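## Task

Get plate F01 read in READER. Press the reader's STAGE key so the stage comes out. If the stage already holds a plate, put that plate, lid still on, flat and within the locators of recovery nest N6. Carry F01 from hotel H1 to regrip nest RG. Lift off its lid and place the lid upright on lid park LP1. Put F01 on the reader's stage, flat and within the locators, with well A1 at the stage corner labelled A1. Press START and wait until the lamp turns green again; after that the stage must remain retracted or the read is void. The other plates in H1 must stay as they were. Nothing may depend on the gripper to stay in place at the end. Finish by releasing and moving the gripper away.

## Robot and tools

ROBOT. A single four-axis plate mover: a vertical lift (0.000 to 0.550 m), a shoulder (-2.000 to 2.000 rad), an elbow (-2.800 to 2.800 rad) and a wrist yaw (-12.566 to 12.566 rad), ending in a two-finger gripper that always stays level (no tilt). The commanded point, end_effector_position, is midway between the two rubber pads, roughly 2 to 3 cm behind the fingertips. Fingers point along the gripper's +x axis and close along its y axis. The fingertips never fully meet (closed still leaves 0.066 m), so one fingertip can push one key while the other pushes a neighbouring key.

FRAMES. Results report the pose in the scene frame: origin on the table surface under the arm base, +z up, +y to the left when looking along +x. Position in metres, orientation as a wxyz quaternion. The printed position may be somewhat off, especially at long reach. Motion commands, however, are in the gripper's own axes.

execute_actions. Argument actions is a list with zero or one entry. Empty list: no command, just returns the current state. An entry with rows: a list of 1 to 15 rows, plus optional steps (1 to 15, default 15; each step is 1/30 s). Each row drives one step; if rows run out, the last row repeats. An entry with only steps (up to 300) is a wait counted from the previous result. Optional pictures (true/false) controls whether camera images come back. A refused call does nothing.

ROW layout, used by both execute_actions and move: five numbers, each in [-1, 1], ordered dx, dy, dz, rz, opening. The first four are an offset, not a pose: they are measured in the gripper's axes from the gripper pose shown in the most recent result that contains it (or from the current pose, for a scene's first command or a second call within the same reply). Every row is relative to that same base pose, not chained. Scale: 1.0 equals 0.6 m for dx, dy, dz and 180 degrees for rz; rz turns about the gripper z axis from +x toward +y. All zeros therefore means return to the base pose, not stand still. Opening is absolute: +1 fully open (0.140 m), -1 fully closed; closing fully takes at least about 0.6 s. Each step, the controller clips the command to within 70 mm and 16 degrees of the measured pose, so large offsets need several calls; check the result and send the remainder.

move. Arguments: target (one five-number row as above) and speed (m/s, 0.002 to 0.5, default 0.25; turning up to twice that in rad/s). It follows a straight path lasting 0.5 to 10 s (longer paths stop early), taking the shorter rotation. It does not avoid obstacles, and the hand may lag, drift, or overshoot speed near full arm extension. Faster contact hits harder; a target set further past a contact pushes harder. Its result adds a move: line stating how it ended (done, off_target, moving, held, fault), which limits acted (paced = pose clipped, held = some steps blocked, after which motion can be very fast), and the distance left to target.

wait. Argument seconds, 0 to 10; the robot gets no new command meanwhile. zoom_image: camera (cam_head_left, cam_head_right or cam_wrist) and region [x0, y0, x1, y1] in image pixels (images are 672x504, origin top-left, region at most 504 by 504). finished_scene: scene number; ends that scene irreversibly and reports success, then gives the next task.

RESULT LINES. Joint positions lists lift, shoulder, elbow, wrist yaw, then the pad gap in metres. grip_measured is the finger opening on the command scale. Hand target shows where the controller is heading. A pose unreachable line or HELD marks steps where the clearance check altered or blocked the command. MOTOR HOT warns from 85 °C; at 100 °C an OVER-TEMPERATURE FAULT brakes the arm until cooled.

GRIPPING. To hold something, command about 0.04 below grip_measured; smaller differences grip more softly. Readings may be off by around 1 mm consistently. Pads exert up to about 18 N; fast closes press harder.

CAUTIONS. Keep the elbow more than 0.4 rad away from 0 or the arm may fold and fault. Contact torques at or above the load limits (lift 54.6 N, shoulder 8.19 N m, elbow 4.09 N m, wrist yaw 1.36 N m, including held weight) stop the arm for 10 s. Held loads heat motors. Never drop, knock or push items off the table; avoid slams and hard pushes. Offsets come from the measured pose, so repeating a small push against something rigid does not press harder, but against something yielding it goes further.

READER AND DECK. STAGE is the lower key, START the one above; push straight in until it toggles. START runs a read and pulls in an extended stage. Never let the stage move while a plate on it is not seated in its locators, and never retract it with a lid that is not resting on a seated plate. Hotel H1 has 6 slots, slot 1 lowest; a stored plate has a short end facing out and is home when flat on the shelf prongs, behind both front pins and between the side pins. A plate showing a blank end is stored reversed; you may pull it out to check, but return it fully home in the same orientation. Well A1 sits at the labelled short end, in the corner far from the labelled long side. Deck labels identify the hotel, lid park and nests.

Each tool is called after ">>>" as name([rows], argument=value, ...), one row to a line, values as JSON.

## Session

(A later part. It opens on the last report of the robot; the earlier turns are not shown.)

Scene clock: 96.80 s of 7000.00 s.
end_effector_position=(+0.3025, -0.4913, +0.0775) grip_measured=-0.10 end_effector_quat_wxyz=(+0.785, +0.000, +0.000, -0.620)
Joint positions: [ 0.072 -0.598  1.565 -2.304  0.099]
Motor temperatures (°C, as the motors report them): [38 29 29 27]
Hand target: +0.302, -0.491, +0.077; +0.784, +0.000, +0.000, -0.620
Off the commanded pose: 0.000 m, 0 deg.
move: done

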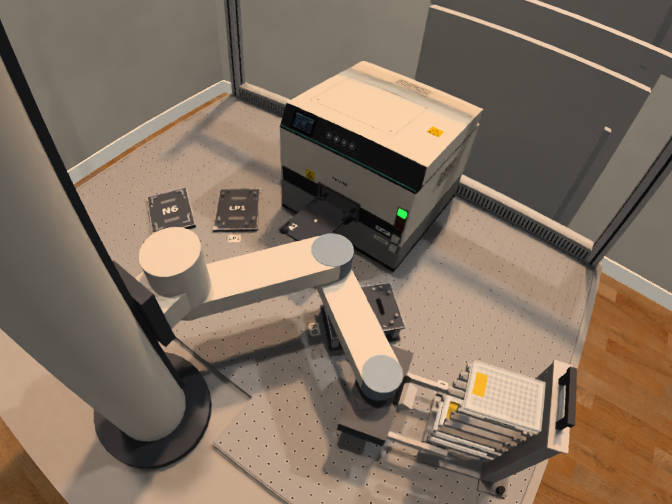

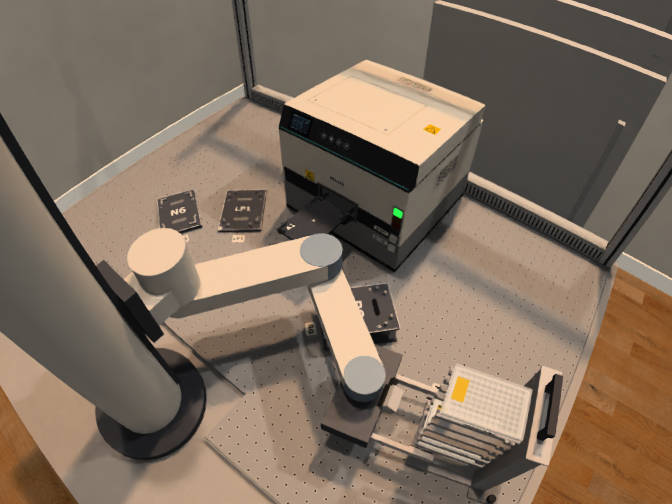

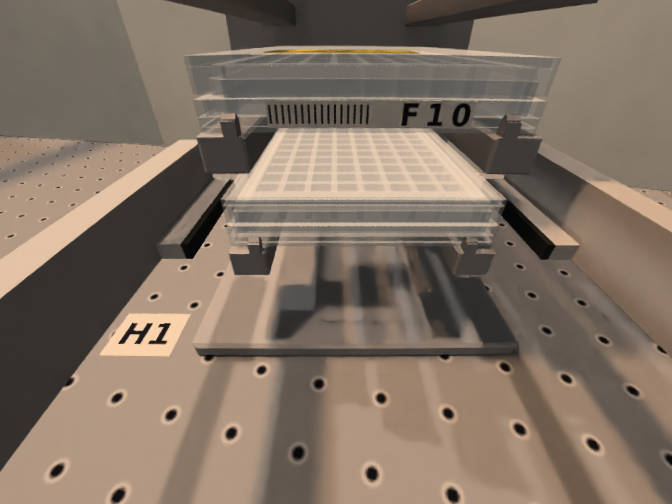

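>>> move(target=[0.067,0.001,-0.001,0,-0.1], speed=0.05)

>>> move(target=[0,0,0,0,-0.51])

>>> move(target=[0,0,0.0105,0,-0.51], speed=0.015)

Scene clock: 104.20 s of 7000.00 s.
end_effector_position=(+0.3125, -0.5303, +0.0769) grip_measured=-0.10 end_effector_quat_wxyz=(+0.785, +0.000, +0.000, -0.620)
Joint positions: [ 0.072 -0.7    1.799 -2.436  0.099]
Motor temperatures (°C, as the motors report them): [38 29 29 27]
Hand target: +0.312, -0.530, +0.077; +0.785, +0.000, +0.000, -0.620
Off the commanded pose: 0.000 m, 0 deg.
After step 90, 3.37 s passed at rest.
move: done

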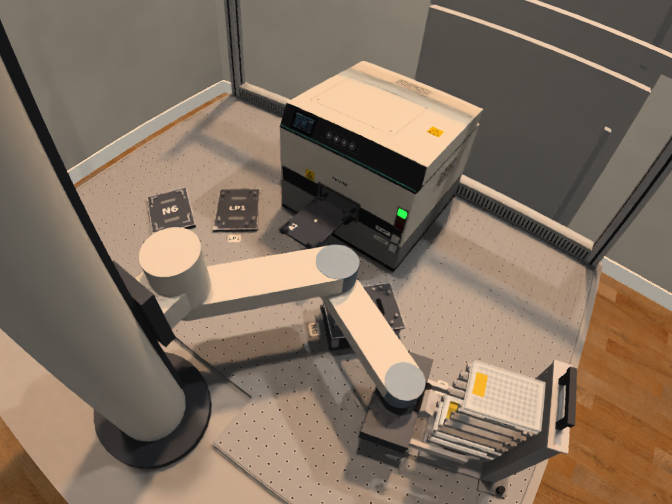

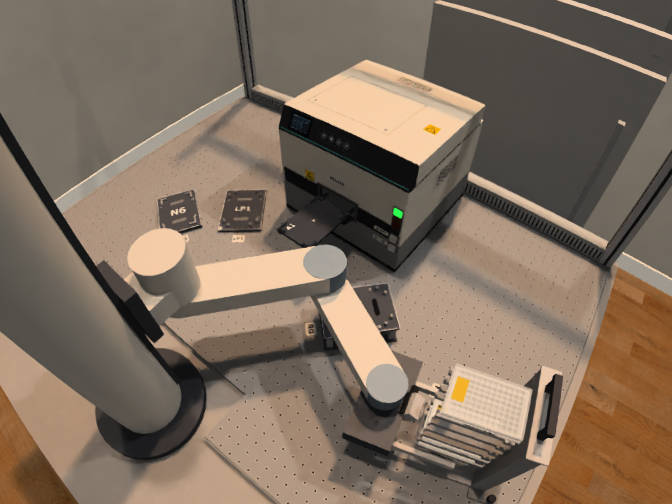

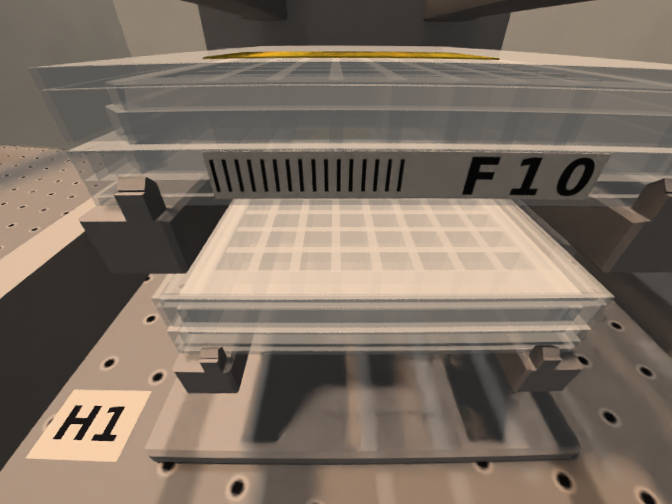

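Scene clock: 104.70 s of 7000.00 s.
end_effector_position=(+0.3125, -0.5303, +0.0769) grip_measured=-0.47 end_effector_quat_wxyz=(+0.785, +0.000, +0.000, -0.620)
Joint positions: [ 0.072 -0.7    1.799 -2.436  0.086]
Motor temperatures (°C, as the motors report them): [38 29 29 27]
Hand target: +0.312, -0.530, +0.077; +0.785, +0.000, +0.000, -0.620
Off the commanded pose: 0.000 m, 0 deg.
move: done

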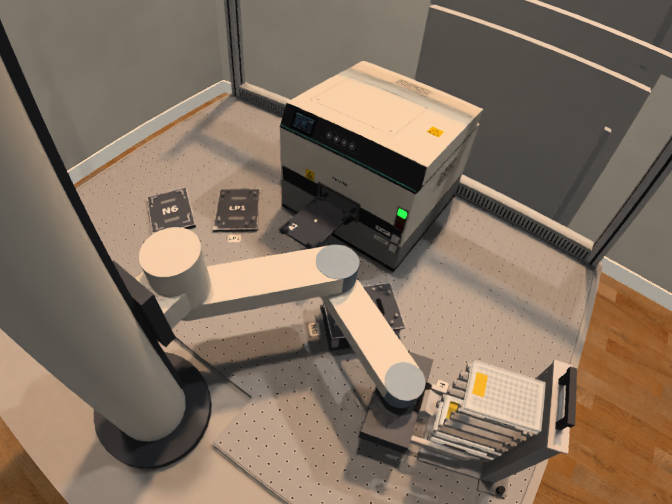

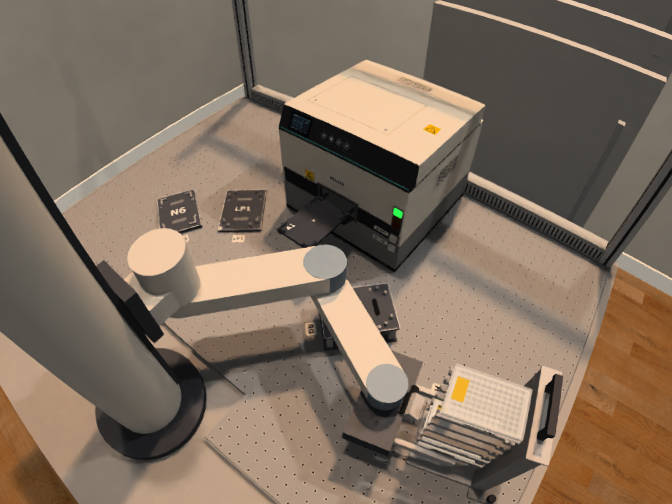

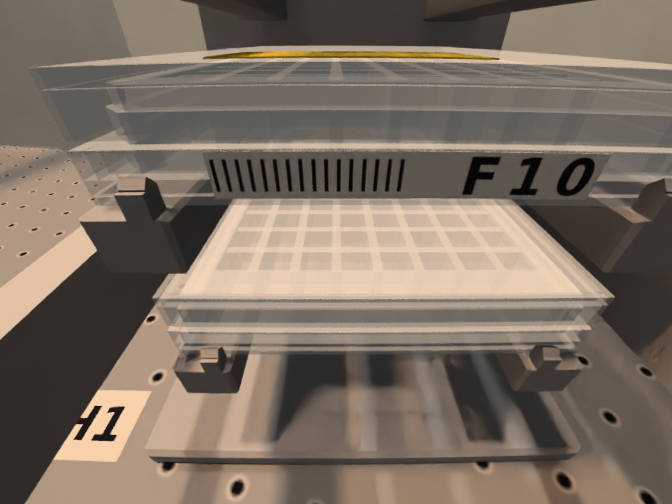

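Scene clock: 105.40 s of 7000.00 s.
end_effector_position=(+0.3125, -0.5303, +0.0832) grip_measured=-0.47 end_effector_quat_wxyz=(+0.785, +0.000, +0.000, -0.620)
Joint positions: [ 0.078 -0.7    1.799 -2.436  0.086]
Motor temperatures (°C, as the motors report them): [38 29 29 27]
Hand target: +0.312, -0.530, +0.083; +0.785, +0.000, +0.000, -0.620
Off the commanded pose: 0.000 m, 0 deg.
move: done

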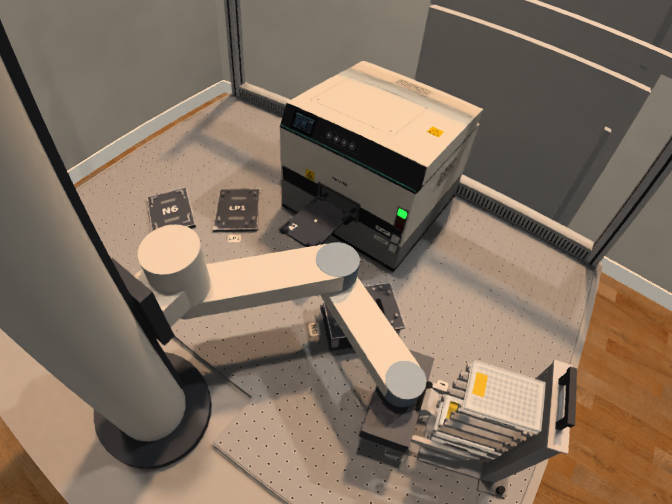

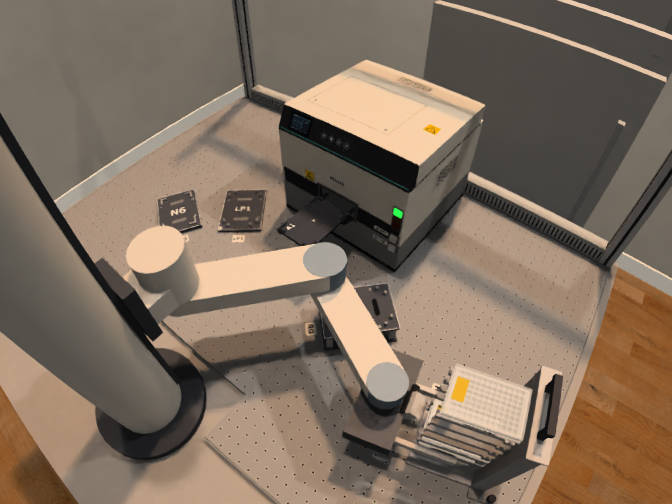

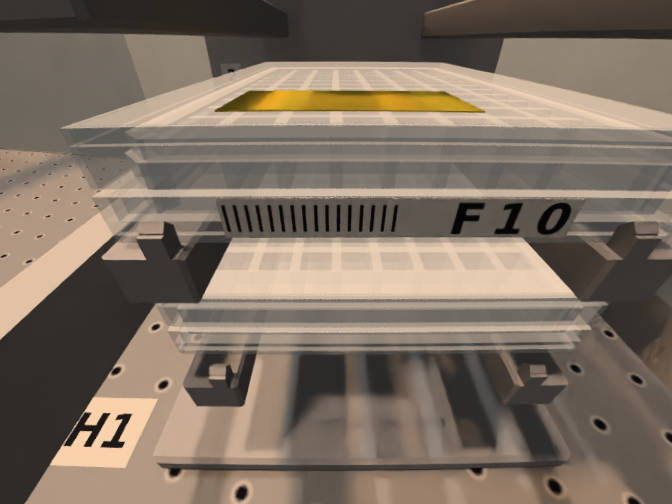

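>>> move(target=[-0.17,0,0,0,-0.51], speed=0.07)

>>> move(target=[-0.06,0,0,0,-0.51], speed=0.025)

Scene clock: 110.53 s of 7000.00 s.
end_effector_position=(+0.2888, -0.4310, +0.0832) grip_measured=-0.47 end_effector_quat_wxyz=(+0.785, +0.000, +0.000, -0.620)
Joint positions: [ 0.078 -0.462  1.249 -2.125  0.086]
Motor temperatures (°C, as the motors report them): [38 29 29 27]
Hand target: +0.289, -0.431, +0.083; +0.785, +0.000, +0.000, -0.620
Off the commanded pose: 0.000 m, 0 deg.
After step 90, 0.40 s passed at rest.
move: done

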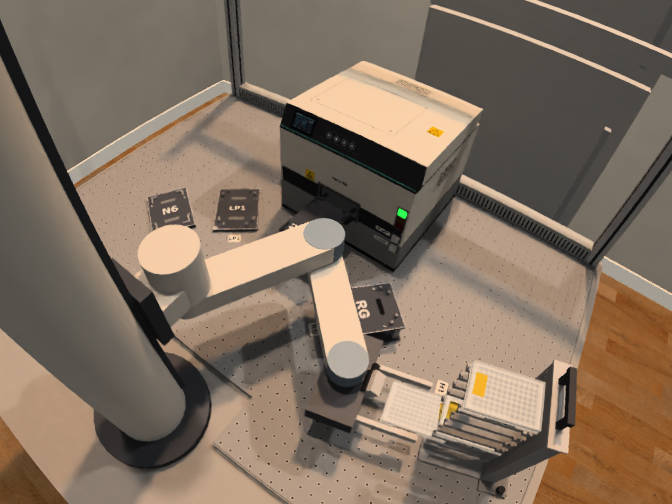

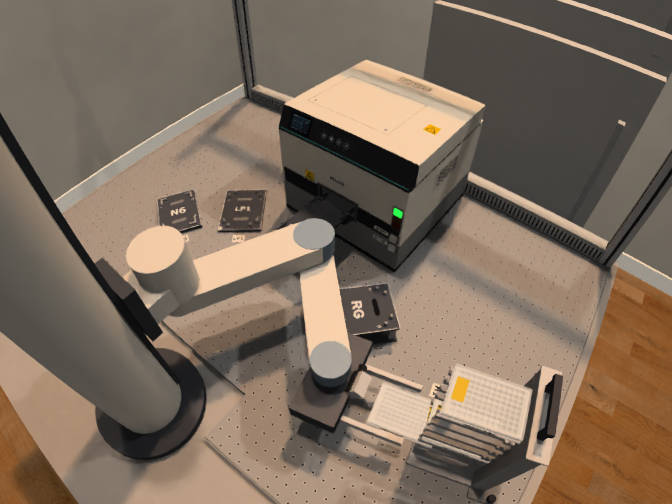

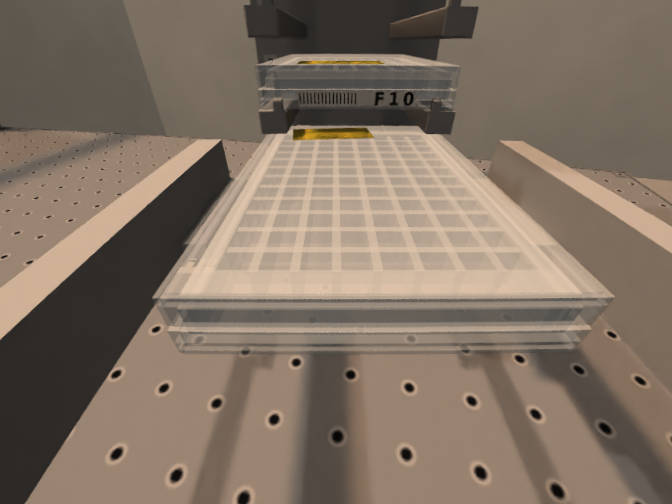

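Scene clock: 112.20 s of 7000.00 s.
end_effector_position=(+0.2803, -0.3960, +0.0832) grip_measured=-0.47 end_effector_quat_wxyz=(+0.784, +0.000, +0.000, -0.620)
Joint positions: [ 0.078 -0.394  1.081 -2.025  0.086]
Motor temperatures (°C, as the motors report them): [38 29 29 27]
Hand target: +0.280, -0.396, +0.083; +0.785, +0.000, +0.000, -0.620
Off the commanded pose: 0.000 m, 0 deg.
move: done

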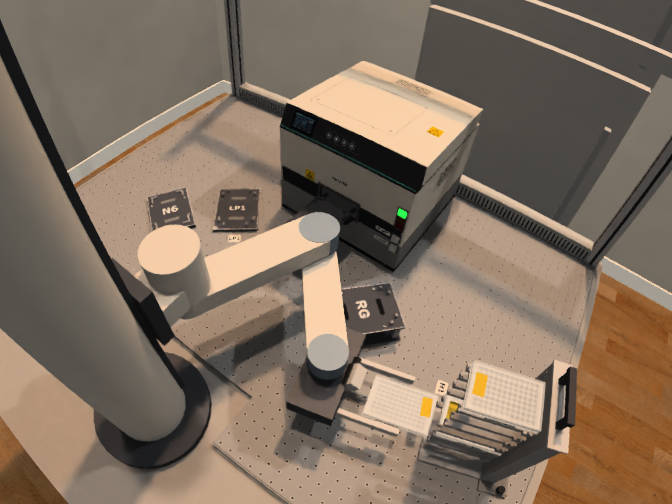

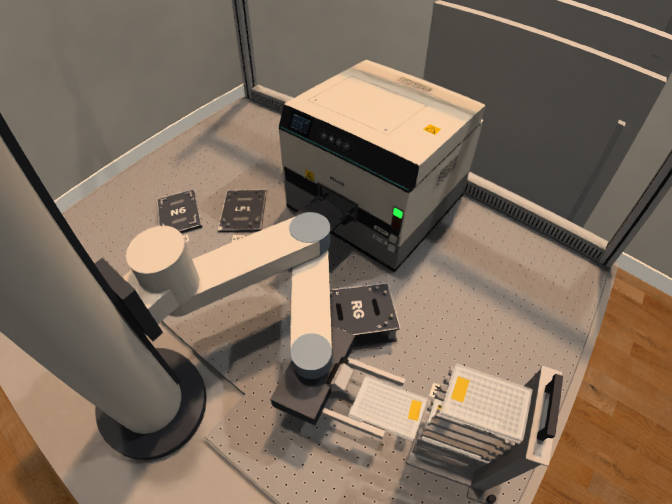

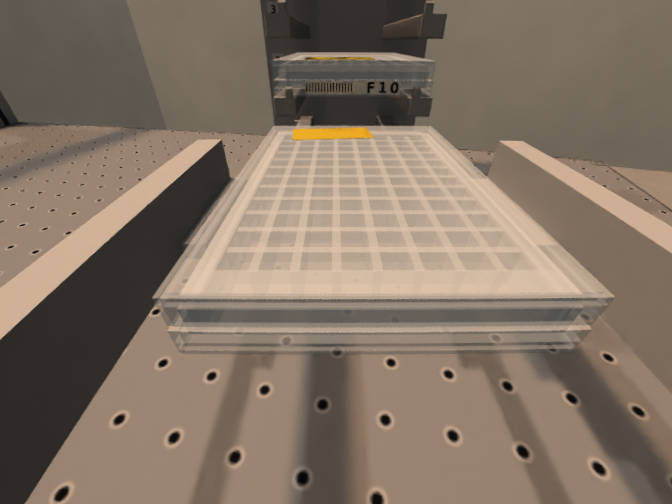

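>>> move(target=[-0.0135,0,0,0,-0.51], speed=0.025)

>>> move(target=[0,0,0.05,0,-0.51], speed=0.08)

>>> move(target=[-0.206,0.2857,-0.02,0.1867,-0.51], speed=0.15)

Scene clock: 125.70 s of 7000.00 s.
end_effector_position=(+0.2783, -0.3881, +0.0832) grip_measured=-0.47 end_effector_quat_wxyz=(+0.784, +0.000, +0.000, -0.620)
Joint positions: [ 0.078 -0.38   1.045 -2.003  0.086]
Motor temperatures (°C, as the motors report them): [38 29 29 27]
Hand target: +0.278, -0.388, +0.083; +0.784, +0.000, +0.000, -0.620
Off the commanded pose: 0.000 m, 0 deg.
After step 90, 9.80 s passed at rest.
move: done

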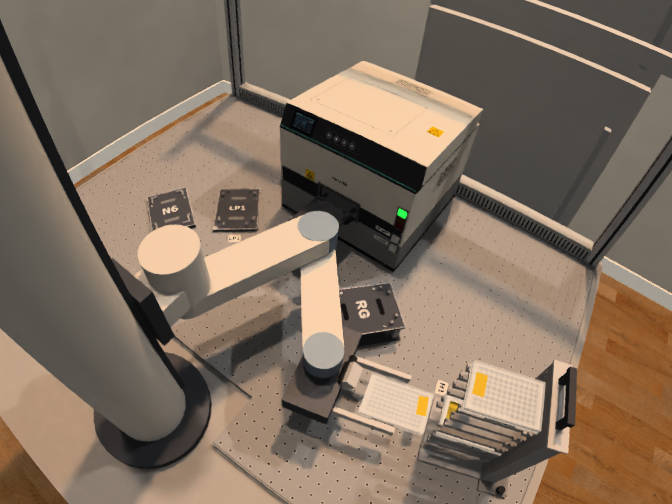

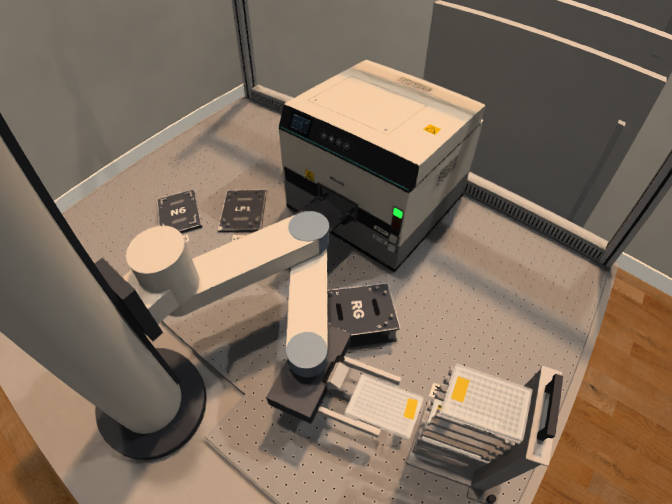

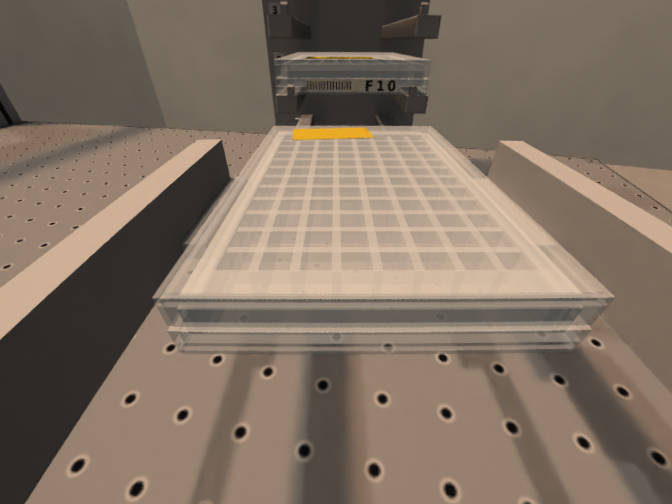

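Scene clock: 126.43 s of 7000.00 s.
end_effector_position=(+0.2783, -0.3882, +0.1133) grip_measured=-0.47 end_effector_quat_wxyz=(+0.784, +0.000, +0.000, -0.620)
Joint positions: [ 0.108 -0.38   1.045 -2.003  0.086]
Motor temperatures (°C, as the motors report them): [38 29 29 27]
Hand target: +0.278, -0.388, +0.113; +0.784, +0.000, +0.000, -0.620
Off the commanded pose: 0.000 m, 0 deg.
move: done

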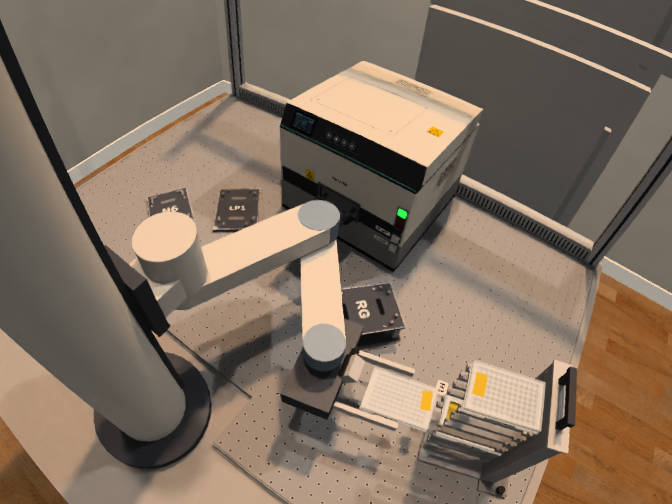

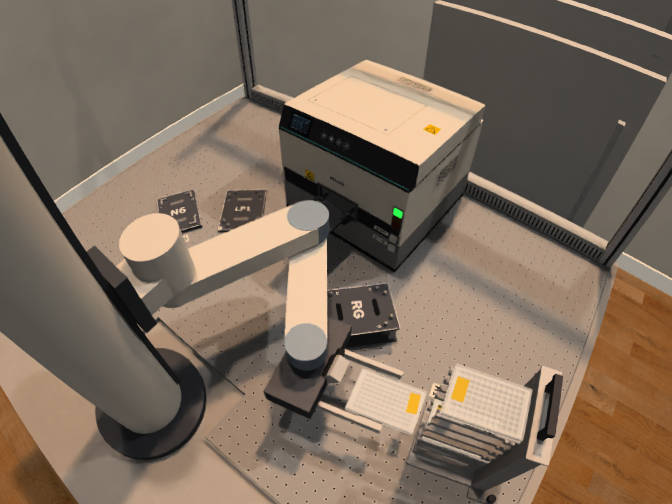

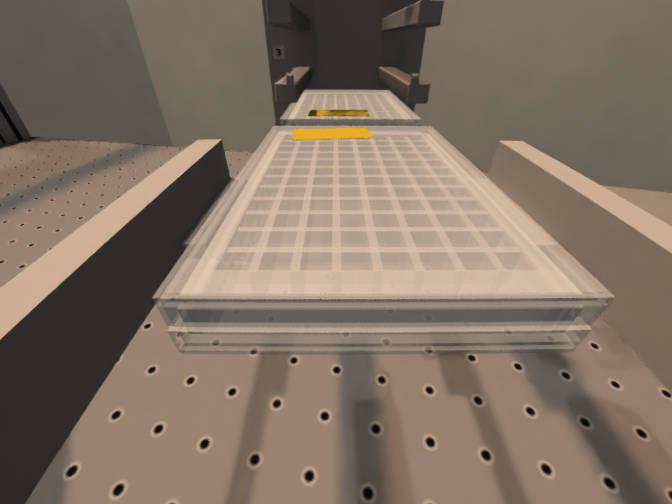

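Scene clock: 128.70 s of 7000.00 s.
end_effector_position=(+0.4168, -0.2283, +0.1013) grip_measured=-0.47 end_effector_quat_wxyz=(+0.930, +0.000, +0.000, -0.367)
Joint positions: [ 0.096  0.244  0.744 -1.739  0.086]
Motor temperatures (°C, as the motors report them): [38 29 29 27]
Hand target: +0.417, -0.228, +0.101; +0.930, +0.000, +0.000, -0.367
Off the commanded pose: 0.000 m, 0 deg.
move: done

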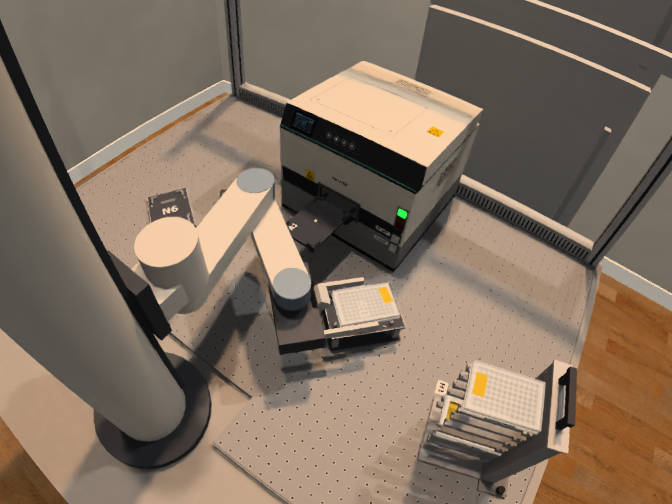

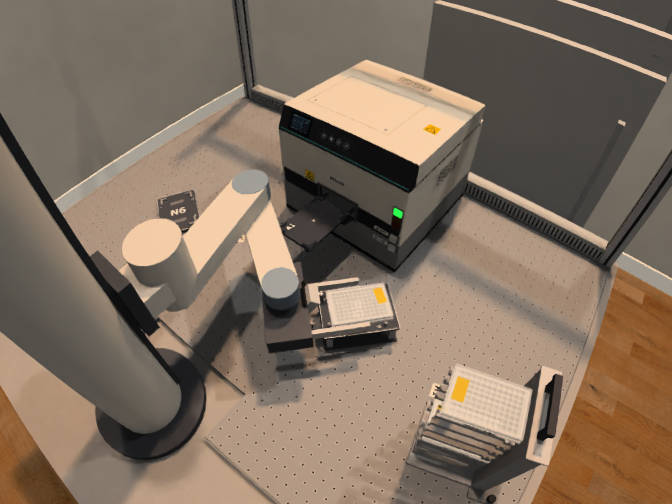

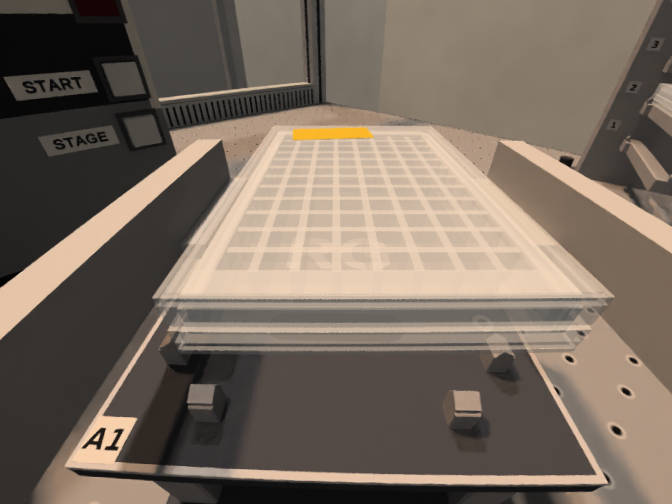

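>>> move(target=[0,0.013,-0.0225,-0.009,-0.51], speed=0.03)

Scene clock: 136.80 s of 7000.00 s.
end_effector_position=(+0.4221, -0.2226, +0.0877) grip_measured=-0.47 end_effector_quat_wxyz=(+0.925, +0.000, +0.000, -0.380)
Joint positions: [ 0.083  0.304  0.745 -1.829  0.086]
Motor temperatures (°C, as the motors report them): [38 29 29 27]
Hand target: +0.422, -0.223, +0.088; +0.925, +0.000, +0.000, -0.380
Off the commanded pose: 0.000 m, 0 deg.
After step 90, 4.37 s passed at rest.
move: done

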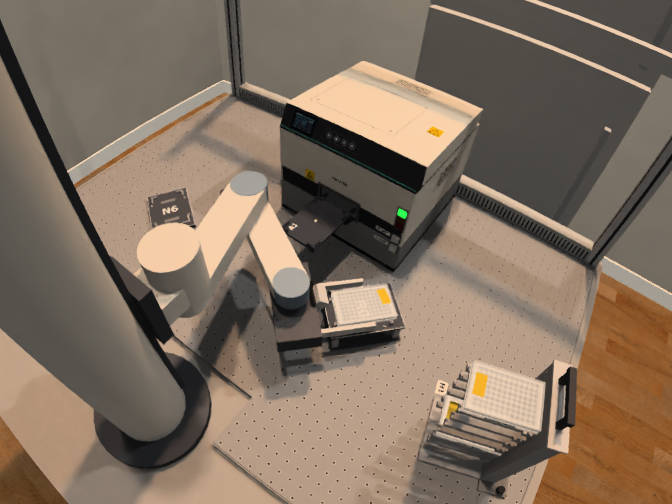

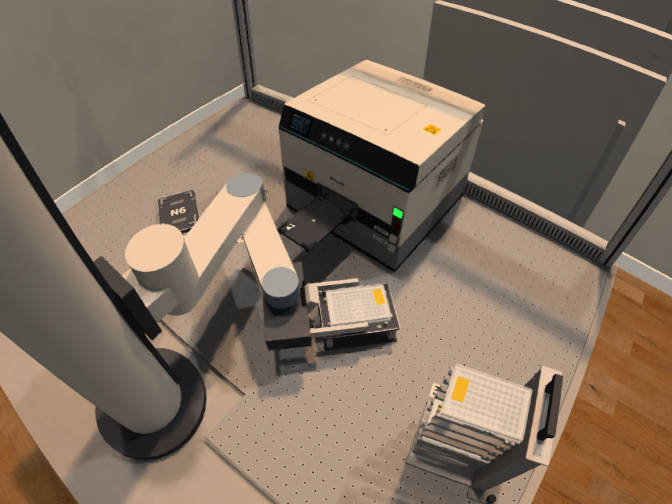

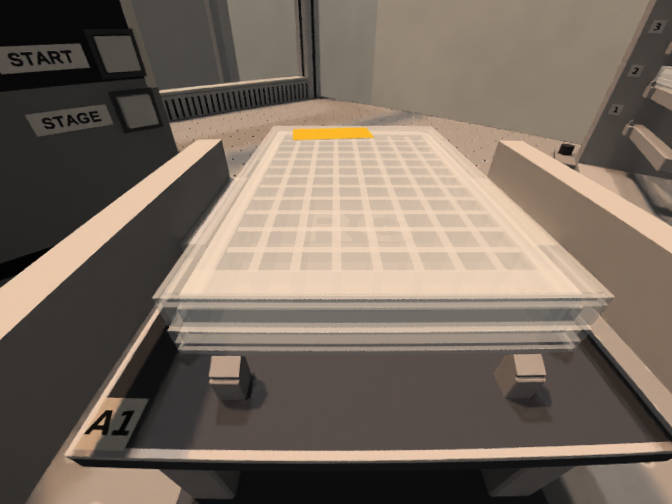

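>>> move(target=[0,0,-0.0165,0.0015,-0.51], speed=0.01)

Scene clock: 146.60 s of 7000.00 s.
end_effector_position=(+0.4225, -0.2224, +0.0783) grip_measured=-0.47 end_effector_quat_wxyz=(+0.926, +0.000, +0.000, -0.377)
Joint positions: [ 0.073  0.301  0.745 -1.819  0.086]
Motor temperatures (°C, as the motors report them): [38 29 29 27]
Hand target: +0.422, -0.223, +0.078; +0.926, +0.000, +0.000, -0.378
Off the commanded pose: 0.001 m, 0 deg.
After step 90, 5.60 s passed at rest.
move: done

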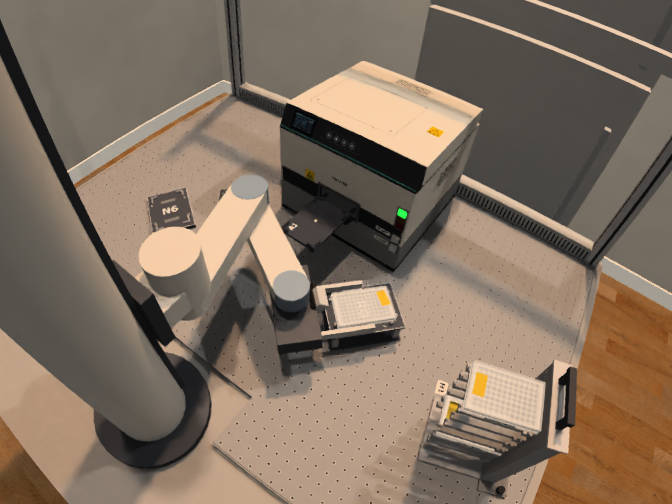

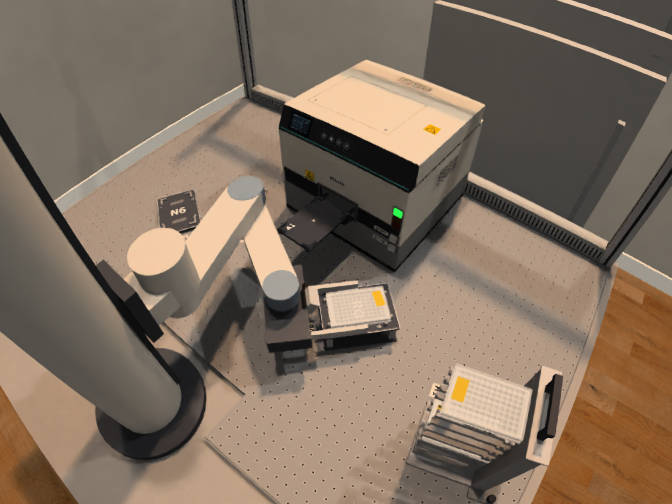

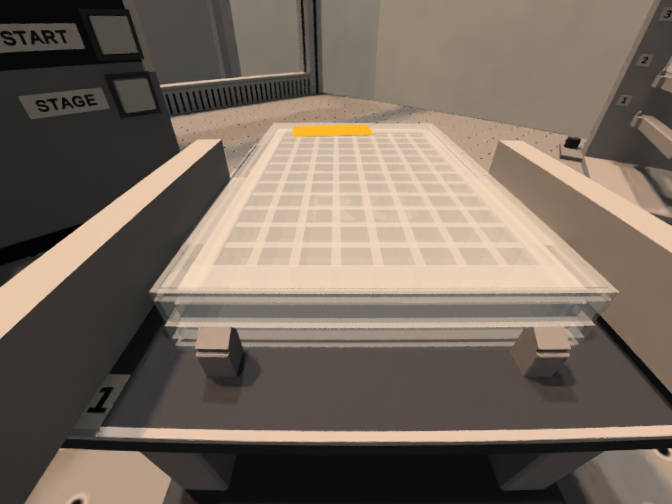

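>>> move(target=[0,0,0,0,-0.25])

>>> move(target=[0,0,0.0145,0,-0.25], speed=0.03)

>>> move(target=[0,0,0,0,-0.51])

>>> move(target=[0,0,0.03,0,-0.51], speed=0.02)

Scene clock: 155.30 s of 7000.00 s.
end_effector_position=(+0.4226, -0.2224, +0.0784) grip_measured=-0.25 end_effector_quat_wxyz=(+0.926, +0.000, +0.000, -0.377)
Joint positions: [ 0.073  0.301  0.745 -1.819  0.094]
Motor temperatures (°C, as the motors report them): [38 29 29 27]
Hand target: +0.422, -0.222, +0.078; +0.926, +0.000, +0.000, -0.377
Off the commanded pose: 0.000 m, 0 deg.
After step 90, 5.00 s passed at rest.
move: done

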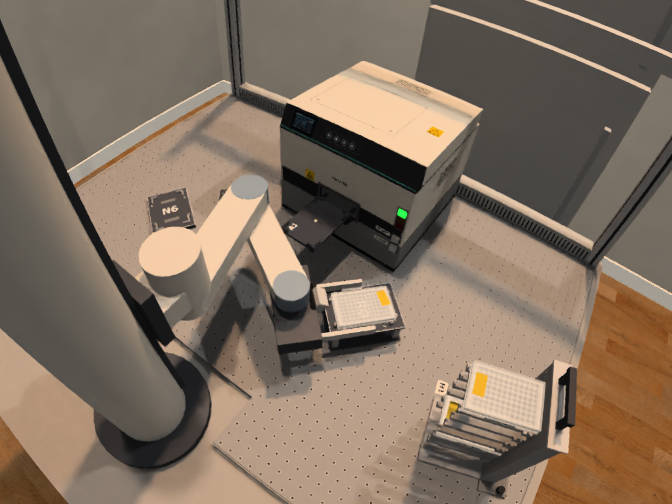

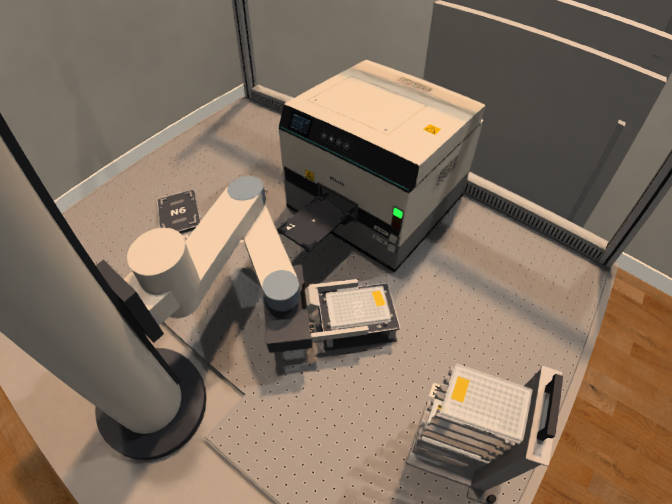

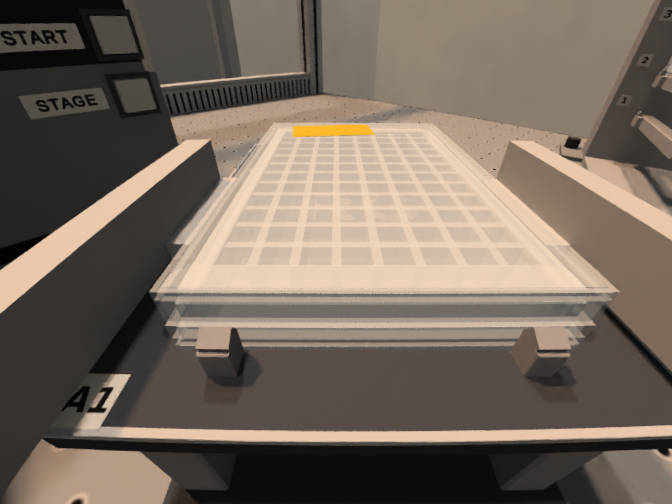

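Scene clock: 156.00 s of 7000.00 s.
end_effector_position=(+0.4226, -0.2224, +0.0871) grip_measured=-0.25 end_effector_quat_wxyz=(+0.926, +0.000, +0.000, -0.377)
Joint positions: [ 0.082  0.301  0.745 -1.819  0.094]
Motor temperatures (°C, as the motors report them): [38 29 29 27]
Hand target: +0.423, -0.222, +0.087; +0.926, +0.000, +0.000, -0.377
Off the commanded pose: 0.000 m, 0 deg.
move: done

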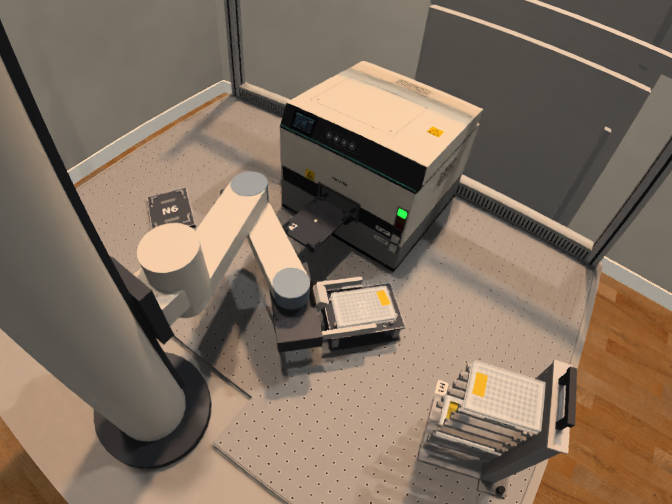

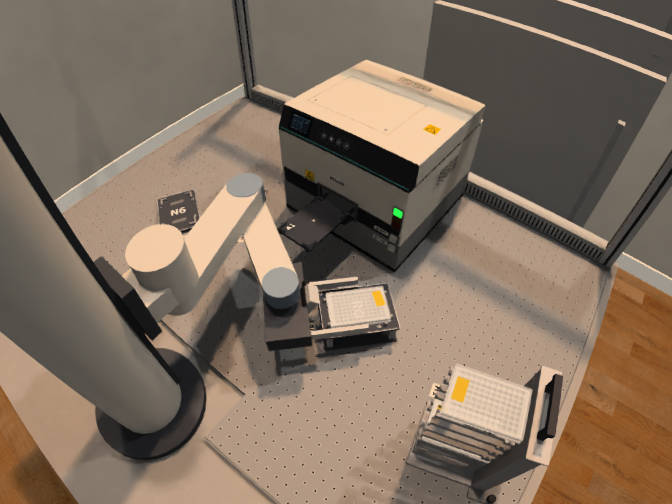

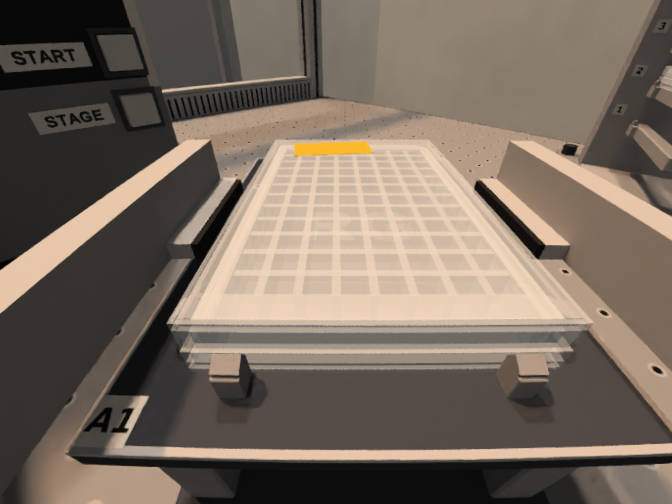

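Scene clock: 156.50 s of 7000.00 s.
end_effector_position=(+0.4225, -0.2224, +0.0871) grip_measured=-0.48 end_effector_quat_wxyz=(+0.926, +0.000, +0.000, -0.377)
Joint positions: [ 0.082  0.301  0.745 -1.819  0.085]
Motor temperatures (°C, as the motors report them): [38 29 29 27]
Hand target: +0.423, -0.222, +0.087; +0.926, +0.000, +0.000, -0.377
Off the commanded pose: 0.000 m, 0 deg.
move: done

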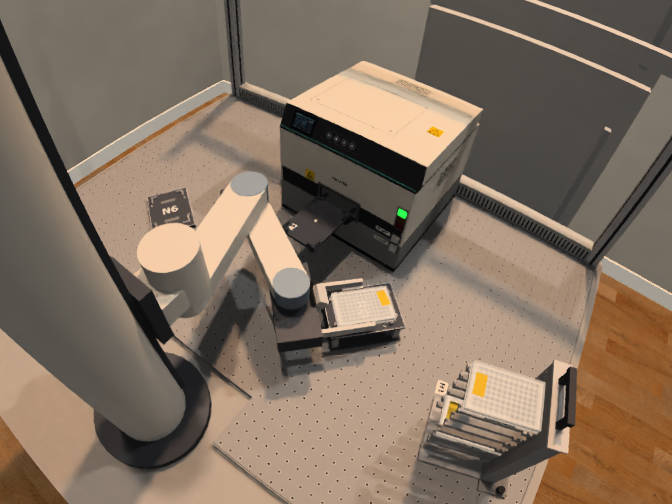

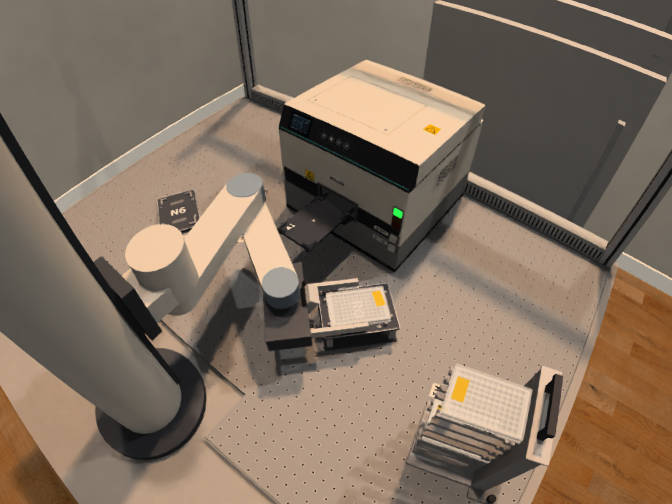

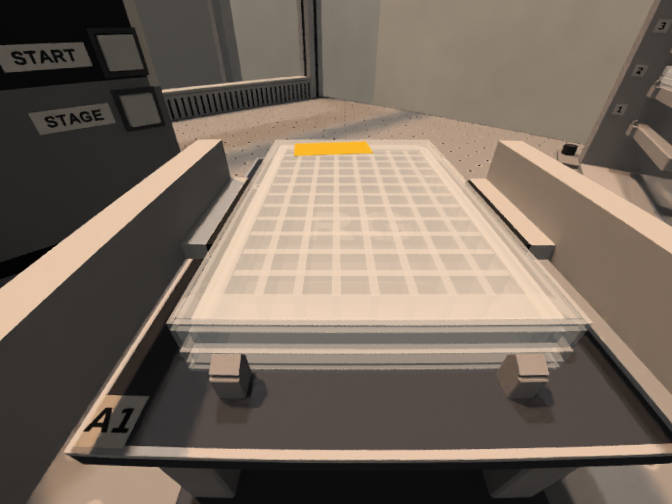

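Scene clock: 157.63 s of 7000.00 s.
end_effector_position=(+0.4225, -0.2224, +0.1051) grip_measured=-0.48 end_effector_quat_wxyz=(+0.926, +0.000, +0.000, -0.377)
Joint positions: [ 0.1    0.301  0.745 -1.819  0.085]
Motor temperatures (°C, as the motors report them): [38 29 29 27]
Hand target: +0.423, -0.222, +0.105; +0.926, +0.000, +0.000, -0.377
Off the commanded pose: 0.000 m, 0 deg.
move: done

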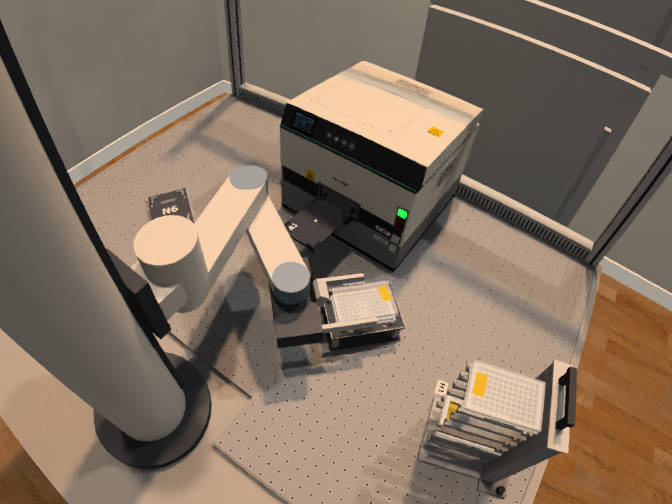

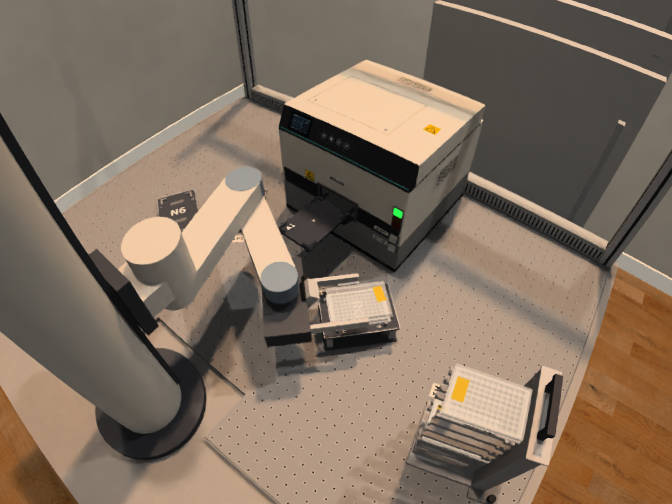

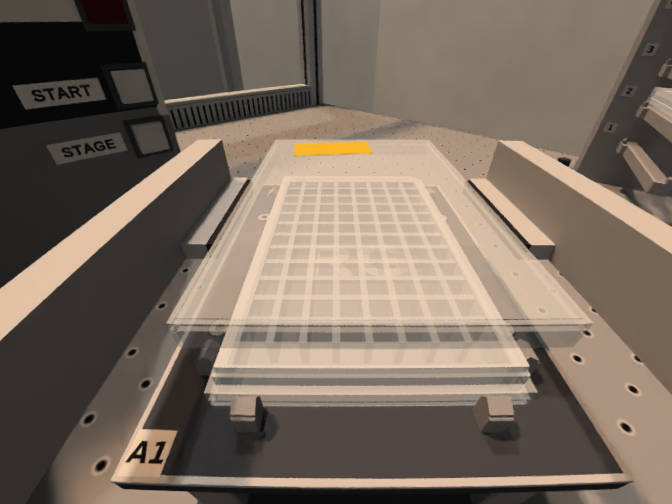

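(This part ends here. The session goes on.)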